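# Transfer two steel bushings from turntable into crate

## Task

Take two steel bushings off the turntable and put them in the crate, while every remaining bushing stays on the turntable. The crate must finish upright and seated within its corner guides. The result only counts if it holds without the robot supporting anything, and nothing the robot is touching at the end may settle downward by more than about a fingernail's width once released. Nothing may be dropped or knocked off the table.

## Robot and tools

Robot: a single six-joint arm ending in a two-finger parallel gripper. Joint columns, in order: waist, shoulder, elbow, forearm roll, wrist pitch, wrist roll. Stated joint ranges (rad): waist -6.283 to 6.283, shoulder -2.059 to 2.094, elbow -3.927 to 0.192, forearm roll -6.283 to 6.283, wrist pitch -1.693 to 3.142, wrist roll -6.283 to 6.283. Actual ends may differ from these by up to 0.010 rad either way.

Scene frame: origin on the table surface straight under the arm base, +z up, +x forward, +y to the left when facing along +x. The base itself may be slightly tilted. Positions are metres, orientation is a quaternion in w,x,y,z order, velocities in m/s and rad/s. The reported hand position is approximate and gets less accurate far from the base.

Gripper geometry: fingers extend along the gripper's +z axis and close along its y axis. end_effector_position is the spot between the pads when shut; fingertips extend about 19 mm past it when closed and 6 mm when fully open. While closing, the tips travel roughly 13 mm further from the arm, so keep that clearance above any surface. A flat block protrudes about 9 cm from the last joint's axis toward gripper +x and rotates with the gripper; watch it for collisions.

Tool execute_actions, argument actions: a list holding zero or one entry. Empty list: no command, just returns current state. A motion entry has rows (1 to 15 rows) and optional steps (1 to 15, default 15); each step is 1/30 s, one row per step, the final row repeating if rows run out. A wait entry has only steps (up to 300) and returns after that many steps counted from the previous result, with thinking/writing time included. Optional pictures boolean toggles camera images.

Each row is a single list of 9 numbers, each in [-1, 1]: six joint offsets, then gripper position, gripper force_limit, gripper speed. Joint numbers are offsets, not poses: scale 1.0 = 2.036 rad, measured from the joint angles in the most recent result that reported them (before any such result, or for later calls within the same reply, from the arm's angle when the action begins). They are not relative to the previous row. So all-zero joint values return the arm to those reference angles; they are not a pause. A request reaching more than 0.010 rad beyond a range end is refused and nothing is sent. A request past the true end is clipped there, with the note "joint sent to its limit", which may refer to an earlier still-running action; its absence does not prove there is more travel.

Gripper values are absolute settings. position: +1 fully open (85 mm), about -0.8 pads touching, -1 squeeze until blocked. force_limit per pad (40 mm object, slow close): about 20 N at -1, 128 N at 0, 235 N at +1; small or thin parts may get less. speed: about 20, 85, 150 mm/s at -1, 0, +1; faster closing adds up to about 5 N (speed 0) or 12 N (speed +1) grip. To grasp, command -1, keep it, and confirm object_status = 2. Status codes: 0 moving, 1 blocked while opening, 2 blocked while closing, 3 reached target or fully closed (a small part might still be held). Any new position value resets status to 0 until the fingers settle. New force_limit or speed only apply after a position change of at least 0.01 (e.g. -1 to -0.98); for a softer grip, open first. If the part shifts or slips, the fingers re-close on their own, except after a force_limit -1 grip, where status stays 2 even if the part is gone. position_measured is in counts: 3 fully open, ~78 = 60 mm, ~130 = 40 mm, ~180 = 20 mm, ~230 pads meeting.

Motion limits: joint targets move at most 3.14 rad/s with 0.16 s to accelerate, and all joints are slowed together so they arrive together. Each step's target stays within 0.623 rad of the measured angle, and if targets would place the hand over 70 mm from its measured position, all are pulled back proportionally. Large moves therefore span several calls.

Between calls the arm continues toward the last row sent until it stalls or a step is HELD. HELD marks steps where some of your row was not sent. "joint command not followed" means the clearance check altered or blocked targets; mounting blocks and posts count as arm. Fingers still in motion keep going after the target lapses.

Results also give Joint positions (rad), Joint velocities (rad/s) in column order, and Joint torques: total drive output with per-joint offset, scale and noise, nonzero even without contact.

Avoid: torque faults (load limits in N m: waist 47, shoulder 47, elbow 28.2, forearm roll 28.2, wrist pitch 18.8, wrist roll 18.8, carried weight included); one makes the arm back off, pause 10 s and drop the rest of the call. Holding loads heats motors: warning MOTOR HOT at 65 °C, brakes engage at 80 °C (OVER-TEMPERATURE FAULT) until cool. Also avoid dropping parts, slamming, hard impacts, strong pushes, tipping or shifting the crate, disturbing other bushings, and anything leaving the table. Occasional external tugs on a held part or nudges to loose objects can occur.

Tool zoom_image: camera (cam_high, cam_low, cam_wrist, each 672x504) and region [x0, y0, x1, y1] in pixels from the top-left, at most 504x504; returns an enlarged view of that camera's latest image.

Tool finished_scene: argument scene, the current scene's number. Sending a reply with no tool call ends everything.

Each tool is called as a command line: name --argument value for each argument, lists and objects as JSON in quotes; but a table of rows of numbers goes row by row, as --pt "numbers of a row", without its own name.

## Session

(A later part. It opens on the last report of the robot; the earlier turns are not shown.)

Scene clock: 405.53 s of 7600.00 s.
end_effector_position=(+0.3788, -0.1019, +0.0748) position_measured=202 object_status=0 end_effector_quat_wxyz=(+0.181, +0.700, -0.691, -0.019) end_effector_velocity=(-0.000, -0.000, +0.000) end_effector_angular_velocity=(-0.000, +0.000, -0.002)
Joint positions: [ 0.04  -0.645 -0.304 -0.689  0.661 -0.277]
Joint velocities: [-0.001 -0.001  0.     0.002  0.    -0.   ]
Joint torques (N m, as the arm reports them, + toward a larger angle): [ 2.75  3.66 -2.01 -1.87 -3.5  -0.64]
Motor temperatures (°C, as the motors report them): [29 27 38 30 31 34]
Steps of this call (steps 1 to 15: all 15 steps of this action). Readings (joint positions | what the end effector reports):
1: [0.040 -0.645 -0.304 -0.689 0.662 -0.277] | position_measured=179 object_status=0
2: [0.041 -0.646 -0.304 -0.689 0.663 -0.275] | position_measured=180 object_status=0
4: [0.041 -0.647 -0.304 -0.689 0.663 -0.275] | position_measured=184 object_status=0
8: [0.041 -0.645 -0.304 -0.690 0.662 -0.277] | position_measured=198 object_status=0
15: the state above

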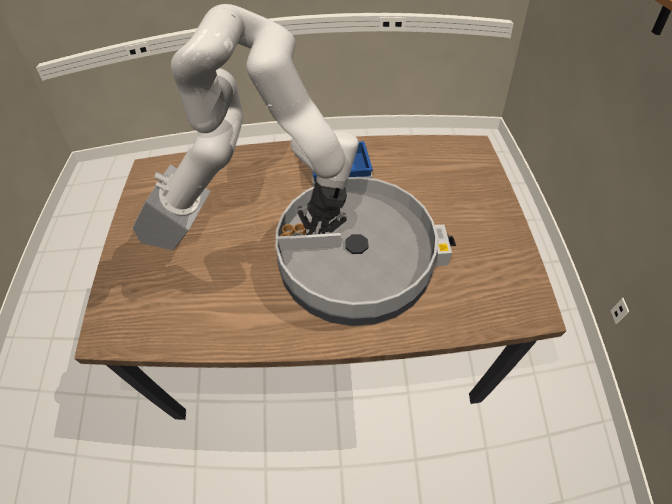

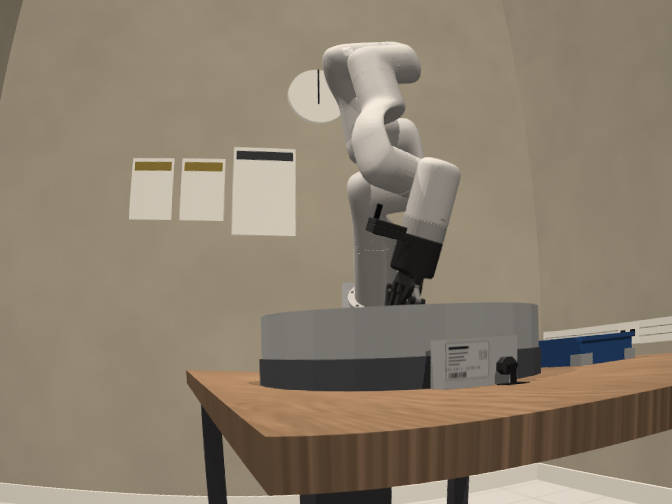

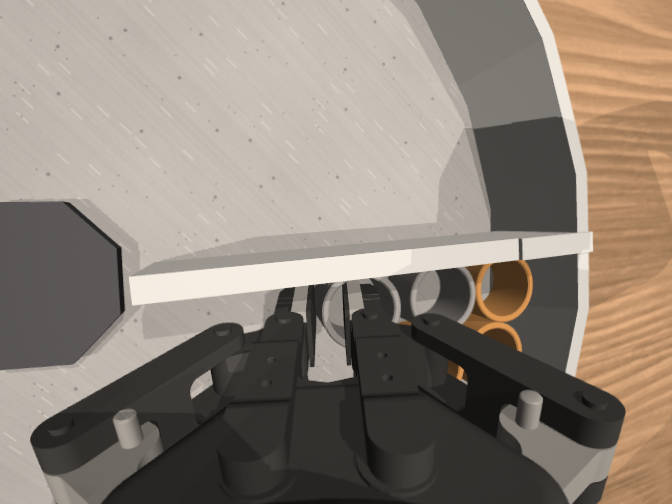

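Jammed/outer tip near floor; lift slightly and re-squeeze.

execute_actions --actions '[{"rows":[[0.01,-0.02,0.002,0.01,0.013,-0.01,-1,-0.5,-0.6],[0.01,-0.02,0.002,0.01,0.013,-0.01,-1,-0.5,-0.6],[0.01,-0.02,0.002,0.01,0.013,-0.01,-1,-0.5,-0.6],[0.01,-0.02,0.002,0.01,0.013,-0.01,-1,-0.5,-0.6],[0.01,-0.02,0.002,0.01,0.013,-0.01,-0.98,-0.5,-0.6]]}]'

Scene clock: 413.73 s of 7600.00 s.
end_effector_position=(+0.3814, -0.0990, +0.0831) position_measured=212 object_status=2 end_effector_quat_wxyz=(+0.177, +0.703, -0.688, -0.018) end_effector_velocity=(+0.008, +0.000, +0.004) end_effector_angular_velocity=(+0.001, -0.020, -0.002)
Joint positions: [ 0.06  -0.684 -0.299 -0.669  0.688 -0.298]
Joint velocities: [ 0.005 -0.013 -0.008  0.003  0.001 -0.001]
Joint torques (N m, as the arm reports them, + toward a larger angle): [ 5.62 -8.78 -7.51 -0.01 -0.53  0.32]
Motor temperatures (°C, as the motors report them): [29 27 37 30 31 34]
Steps of this call (steps 1 to 15: the robot went on to your last target; steps 16 to 231: nothing new was sent; steps 232 to 246: all 15 steps of this action). Readings (joint positions | what the end effector reports):
232: [0.040 -0.646 -0.304 -0.689 0.662 -0.277] | position_measured=202 object_status=2
233: [0.042 -0.648 -0.303 -0.687 0.664 -0.280] | position_measured=202 object_status=2
235: [0.050 -0.661 -0.297 -0.679 0.672 -0.289] | position_measured=205 object_status=0
239: [0.057 -0.677 -0.296 -0.672 0.684 -0.296] | position_measured=212 object_status=0
246: the state above

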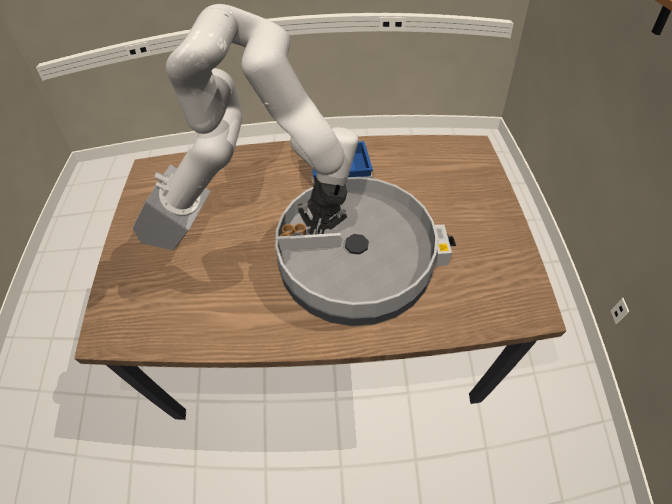

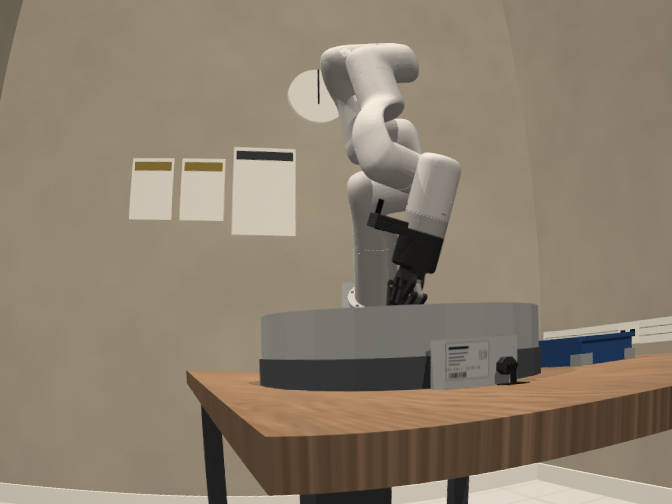

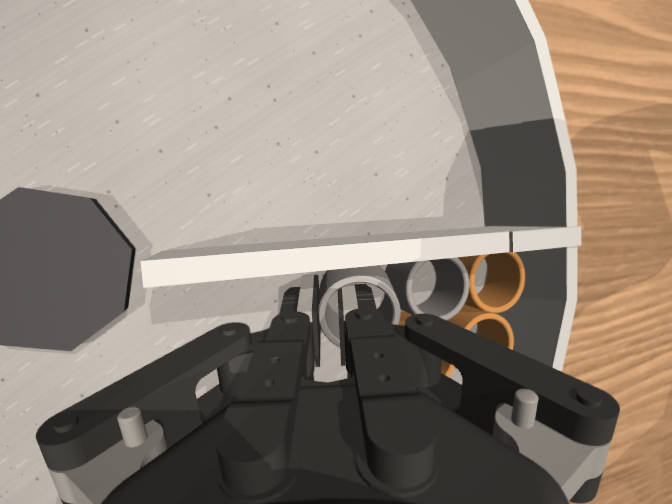

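execute_actions --actions '[{"rows":[[0.148,-0.13,-0.0526,0.052,0.2176,-0.02,-0.98,-0.5,-0.6]]}]' --pictures false

execute_actions --actions '[{"rows":[[0.288,0.372,-0.245,-0.118,-0.095,0.407,-0.98,-0.5,-0.6]]}]' --pictures false

execute_actions --actions '[{"steps":30}]'

Scene clock: 433.50 s of 7600.00 s.
end_effector_position=(+0.4056, -0.0686, +0.1779) position_measured=212 object_status=2 end_effector_quat_wxyz=(+0.168, +0.725, -0.668, -0.018) end_effector_velocity=(-0.025, +0.009, +0.026) end_effector_angular_velocity=(+0.009, +0.074, +0.028)
Joint positions: [ 0.351 -0.94  -0.402 -0.567  1.114 -0.337]
Joint velocities: [ 0.106 -0.079 -0.009  0.042  0.187 -0.017]
Joint torques (N m, as the arm reports them, + toward a larger angle): [  3.97  -5.24 -11.02  -0.25  -0.88   0.61]
Motor temperatures (°C, as the motors report them): [29 27 38 30 31 34]
Steps of this call (steps 1 to 15: the robot went on to your last target; steps 16 to 578: nothing new was sent; steps 579 to 593: all 15 steps of this action). Readings (joint positions | what the end effector reports):
579: [0.061 -0.686 -0.300 -0.668 0.688 -0.298] | position_measured=212 object_status=2
580: [0.063 -0.688 -0.301 -0.667 0.692 -0.298] | position_measured=212 object_status=2
582: [0.091 -0.711 -0.308 -0.657 0.736 -0.302] | position_measured=212 object_status=2
586: [0.227 -0.832 -0.360 -0.610 0.932 -0.320] | position_measured=212 object_status=2
593: the state above

Scene clock: 434.00 s of 7600.00 s.
end_effector_position=(+0.4937, +0.0695, +0.1729) position_measured=212 object_status=2 end_effector_quat_wxyz=(+0.081, +0.726, -0.683, +0.011) end_effector_velocity=(+0.113, +0.381, -0.027) end_effector_angular_velocity=(+0.246, -0.292, -0.157)
Joint positions: [ 0.666 -0.553 -0.669 -0.695  1.014  0.073]
Joint velocities: [ 0.674  0.921 -0.575 -0.276 -0.231  1.038]
Joint torques (N m, as the arm reports them, + toward a larger angle): [  9.29 -10.47  -9.84   0.04  -1.13   0.26]
Motor temperatures (°C, as the motors report them): [29 27 38 30 31 34]
Steps of this call (steps 1 to 15: all 15 steps of this action). Readings (joint positions | what the end effector reports):
1: [0.354 -0.942 -0.402 -0.566 1.119 -0.337] | position_measured=212 object_status=2
2: [0.359 -0.940 -0.405 -0.567 1.121 -0.333] | position_measured=212 object_status=2
4: [0.394 -0.903 -0.434 -0.583 1.110 -0.294] | position_measured=212 object_status=2
8: [0.502 -0.778 -0.529 -0.627 1.071 -0.171] | position_measured=212 object_status=2
15: the state above

Scene clock: 435.00 s of 7600.00 s.
end_effector_position=(+0.5053, +0.2422, +0.1686) position_measured=212 object_status=2 end_effector_quat_wxyz=(-0.000, +0.705, -0.709, +0.001) end_effector_velocity=(-0.000, +0.001, +0.000) end_effector_angular_velocity=(+0.002, +0.001, -0.001)
Joint positions: [ 0.937 -0.183 -0.901 -0.807  0.921  0.492]
Joint velocities: [ 0.002  0.002 -0.002  0.002 -0.001  0.001]
Joint torques (N m, as the arm reports them, + toward a larger angle): [ 15.16 -13.29 -10.1   -0.04  -1.3    0.37]
Motor temperatures (°C, as the motors report them): [29 27 38 30 31 34]
Steps of this call (steps 1 to 30: the robot went on to your last target). Readings (joint positions | what the end effector reports):
1: [0.689 -0.522 -0.688 -0.704 1.006 0.107] | position_measured=212 object_status=2
2: [0.711 -0.492 -0.707 -0.713 0.999 0.141] | position_measured=212 object_status=2
4: [0.754 -0.433 -0.744 -0.731 0.984 0.208] | position_measured=212 object_status=2
8: [0.837 -0.319 -0.815 -0.766 0.955 0.337] | position_measured=212 object_status=2
30: the state above

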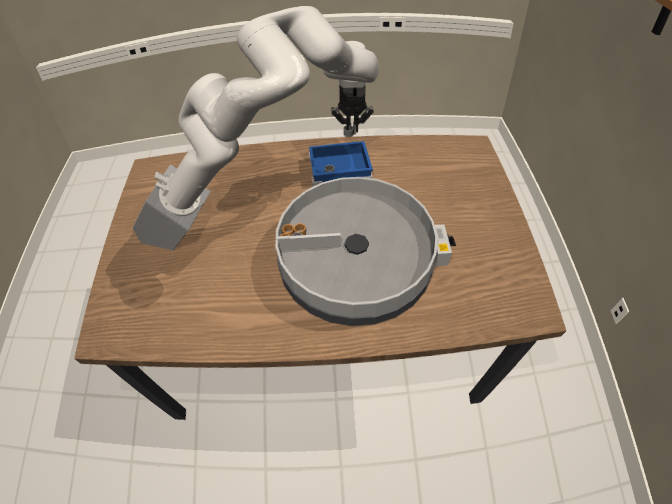

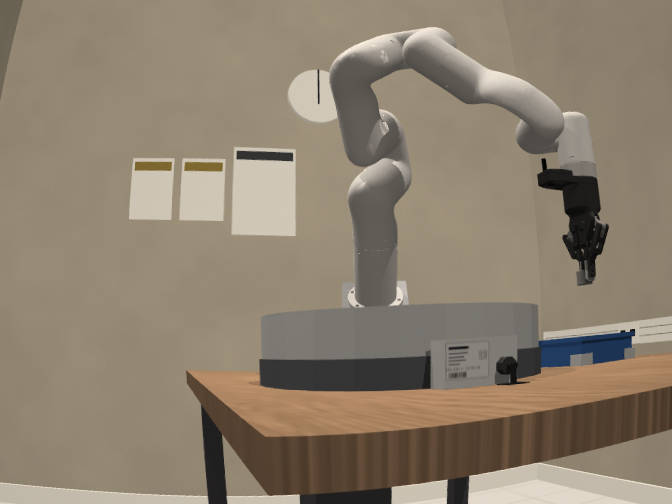

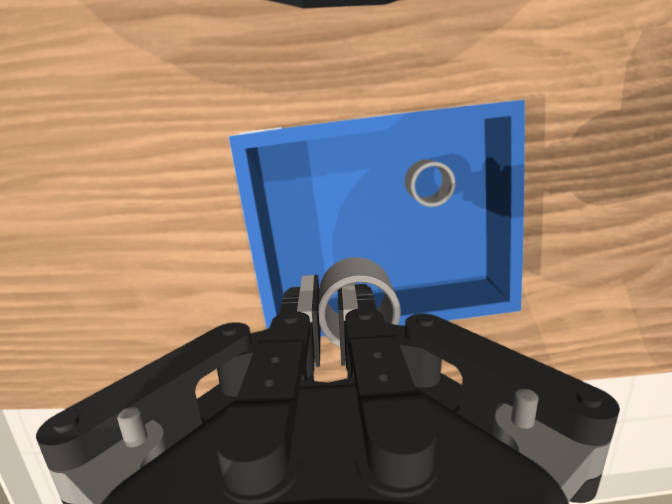

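execute_actions --actions '[{"rows":[[-0.0995,0.139,-0.0095,-0.108,-0.142,0.067,-0.98,-0.5,-0.6]]}]' --pictures false

execute_actions --actions '[{"steps":12}]'

Scene clock: 440.50 s of 7600.00 s.
end_effector_position=(+0.4968, +0.2425, +0.0424) position_measured=212 object_status=2 end_effector_quat_wxyz=(+0.004, +0.709, -0.705, -0.000) end_effector_velocity=(+0.023, +0.014, -0.022) end_effector_angular_velocity=(+0.073, -0.045, -0.023)
Joint positions: [ 0.741  0.091 -0.918 -1.019  0.643  0.623]
Joint velocities: [-0.062  0.071 -0.051 -0.088 -0.129  0.055]
Joint torques (N m, as the arm reports them, + toward a larger angle): [ 17.95 -17.36  -7.81   0.02  -1.27   0.25]
Motor temperatures (°C, as the motors report them): [29 27 38 30 31 34]
Steps of this call (steps 1 to 15: the robot went on to your last target; steps 16 to 150: nothing new was sent; steps 151 to 165: all 15 steps of this action). Readings (joint positions | what the end effector reports):
151: [0.937 -0.183 -0.901 -0.807 0.921 0.492] | position_measured=212 object_status=2
152: [0.935 -0.180 -0.902 -0.810 0.916 0.494] | position_measured=212 object_status=2
154: [0.909 -0.145 -0.908 -0.841 0.874 0.513] | position_measured=212 object_status=2
158: [0.821 -0.020 -0.910 -0.932 0.756 0.569] | position_measured=212 object_status=2
165: the state above

Scene clock: 440.90 s of 7600.00 s.
end_effector_position=(+0.4972, +0.2431, +0.0393) position_measured=212 object_status=2 end_effector_quat_wxyz=(+0.002, +0.709, -0.705, -0.001) end_effector_velocity=(-0.001, -0.001, -0.002) end_effector_angular_velocity=(-0.002, +0.002, +0.000)
Joint positions: [ 0.735  0.099 -0.92  -1.027  0.632  0.628]
Joint velocities: [-0.002  0.004  0.    -0.001 -0.002  0.001]
Joint torques (N m, as the arm reports them, + toward a larger angle): [ 16.93 -16.02  -7.16  -0.14  -1.42   0.36]
Motor temperatures (°C, as the motors report them): [29 28 38 30 31 34]
Steps of this call (steps 1 to 12: the robot went on to your last target). Readings (joint positions | what the end effector reports):
1: [0.739 0.093 -0.919 -1.021 0.639 0.625] | position_measured=212 object_status=2
2: [0.738 0.094 -0.920 -1.023 0.637 0.626] | position_measured=212 object_status=2
4: [0.737 0.096 -0.921 -1.025 0.634 0.627] | position_measured=212 object_status=2
8: [0.736 0.098 -0.920 -1.026 0.632 0.628] | position_measured=212 object_status=2
12: the state above

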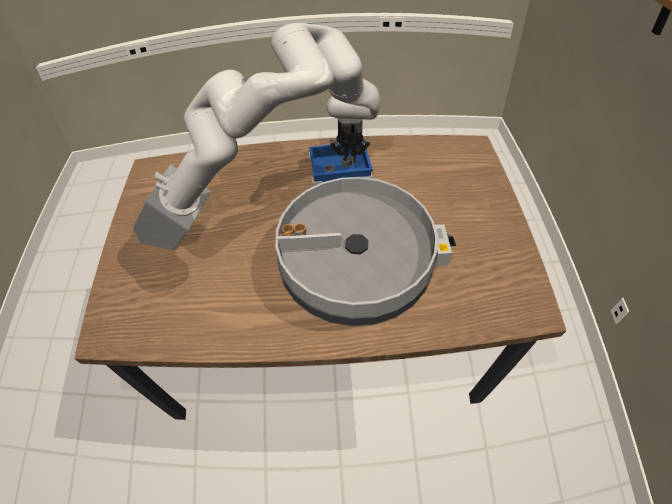

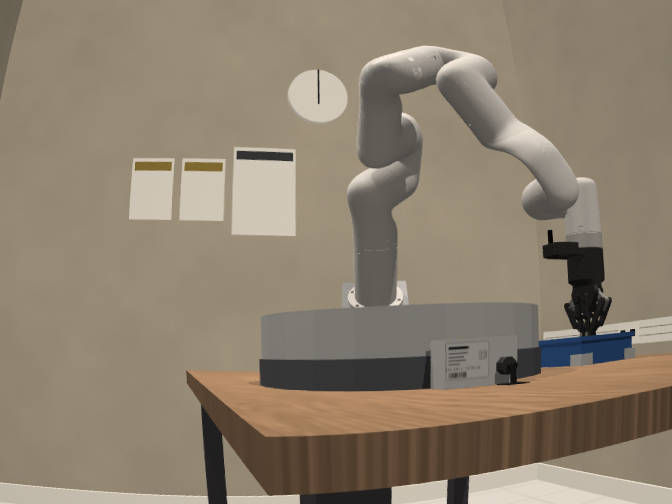

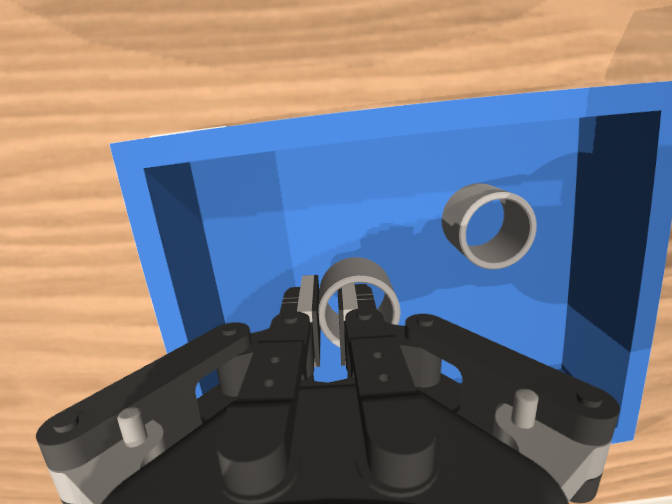

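execute_actions --actions '[{"rows":[[-0.003,0.0045,0,-0.003,-0.0045,0.002,-0.98,-0.5,-0.6],[-0.003,0.0045,0,-0.003,-0.0045,0.002,-0.98,-0.5,-0.6],[-0.003,0.0045,0,-0.003,-0.0045,0.002,-0.98,-0.5,-0.6],[-0.003,0.0045,0,-0.003,-0.0045,0.002,-0.98,-0.5,-0.6],[-0.003,0.0045,0,-0.003,-0.0045,0.002,-0.98,-0.5,-0.6],[-0.003,0.0045,0,-0.003,-0.0045,0.002,-0.98,-0.5,-0.6],[-0.003,0.0045,0,-0.003,-0.0045,0.002,-0.55,-0.5,-0.6]]}]' --pictures false

execute_actions --actions '[{"rows":[[0.005,-0.007,0.002,0.005,0.007,-0.003,-0.55,-0.5,-0.6],[0.005,-0.007,0.002,0.005,0.007,-0.003,-0.55,-0.5,-0.6],[0.01,-0.014,0.003,0.011,0.014,-0.007,-0.55,-0.5,-0.6],[0.01,-0.014,0.003,0.011,0.014,-0.007,-0.55,-0.5,-0.6],[0.015,-0.021,0.004,0.016,0.021,-0.01,-0.55,-0.5,-0.6],[0.015,-0.021,0.004,0.016,0.021,-0.01,-0.55,-0.5,-0.6],[0.02,-0.028,0.005,0.022,0.028,-0.013,-0.55,-0.5,-0.6],[0.03,-0.042,0.005,0.033,0.042,-0.02,-0.55,-0.5,-0.6],[0.05,-0.07,0.005,0.054,0.071,-0.033,-0.55,-0.5,-0.6]]}]'

Scene clock: 454.23 s of 7600.00 s.
end_effector_position=(+0.4955, +0.2429, +0.0353) position_measured=199 object_status=0 end_effector_quat_wxyz=(+0.003, +0.709, -0.705, -0.003) end_effector_velocity=(-0.002, -0.000, -0.001) end_effector_angular_velocity=(-0.001, +0.003, +0.001)
Joint positions: [ 0.729  0.108 -0.92  -1.033  0.623  0.632]
Joint velocities: [-0.     0.002  0.001  0.    -0.001  0.   ]
Joint torques (N m, as the arm reports them, + toward a larger angle): [ 16.54 -15.97  -6.96  -0.15  -1.38   0.41]
Motor temperatures (°C, as the motors report them): [30 28 38 30 31 34]
Steps of this call (steps 1 to 30: the robot went on to your last target; steps 31 to 385: nothing new was sent; steps 386 to 400: all 15 steps of this action). Readings (joint positions | what the end effector reports):
386: [0.735 0.100 -0.920 -1.027 0.632 0.628] | position_measured=212 object_status=2
387: [0.734 0.101 -0.920 -1.028 0.630 0.629] | position_measured=212 object_status=2
389: [0.731 0.105 -0.920 -1.030 0.626 0.630] | position_measured=212 object_status=2
393: [0.729 0.108 -0.920 -1.032 0.624 0.632] | position_measured=212 object_status=0
400: the state above

Scene clock: 454.73 s of 7600.00 s.
end_effector_position=(+0.5103, +0.2466, +0.0973) position_measured=199 object_status=3 end_effector_quat_wxyz=(-0.004, +0.705, -0.709, +0.008) end_effector_velocity=(-0.000, -0.007, +0.062) end_effector_angular_velocity=(-0.026, +0.008, -0.005)
Joint positions: [ 0.823 -0.025 -0.914 -0.933  0.752  0.571]
Joint velocities: [ 0.099 -0.143  0.02   0.116  0.165 -0.073]
Joint torques (N m, as the arm reports them, + toward a larger angle): [ 14.88 -11.35  -6.09  -0.4   -1.27   0.55]
Motor temperatures (°C, as the motors report them): [30 28 38 30 31 34]
Steps of this call (steps 1 to 15: all 15 steps of this action). Readings (joint positions | what the end effector reports):
1: [0.729 0.108 -0.920 -1.033 0.623 0.632] | position_measured=199 object_status=0
2: [0.730 0.106 -0.919 -1.031 0.625 0.631] | position_measured=199 object_status=0
4: [0.736 0.098 -0.917 -1.025 0.634 0.627] | position_measured=199 object_status=0
8: [0.754 0.073 -0.914 -1.005 0.658 0.615] | position_measured=199 object_status=3
15: the state above

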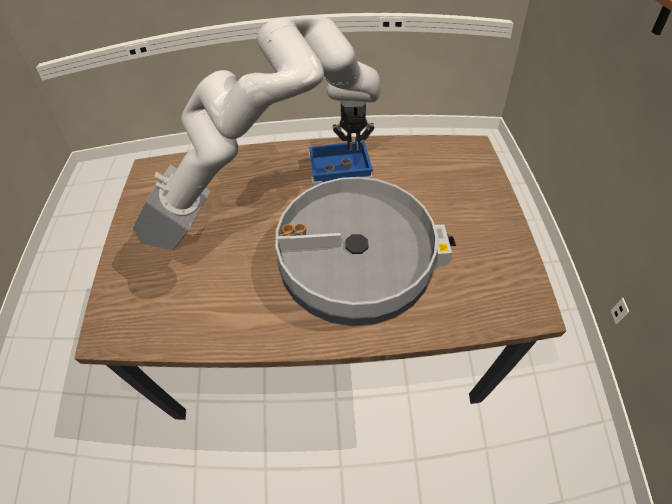

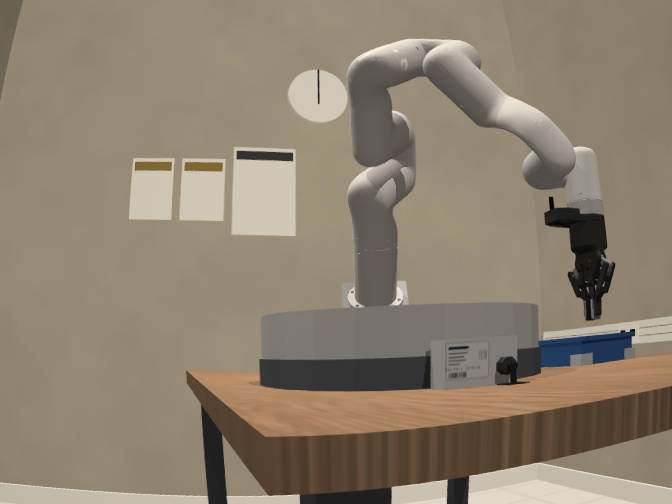

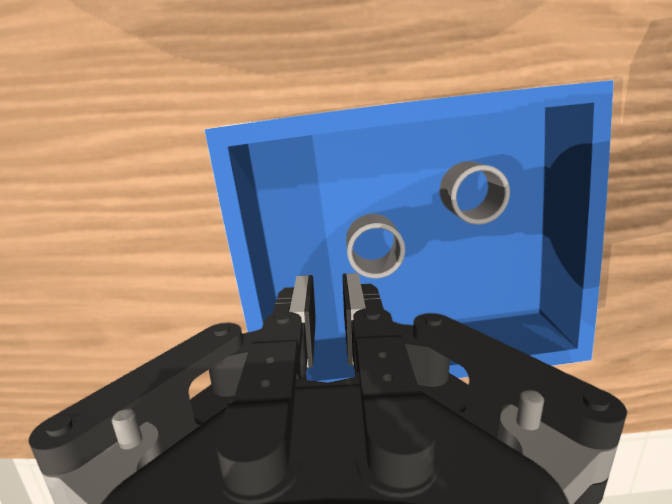

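finished_scene --scene 1

The scene is finished: the task was done.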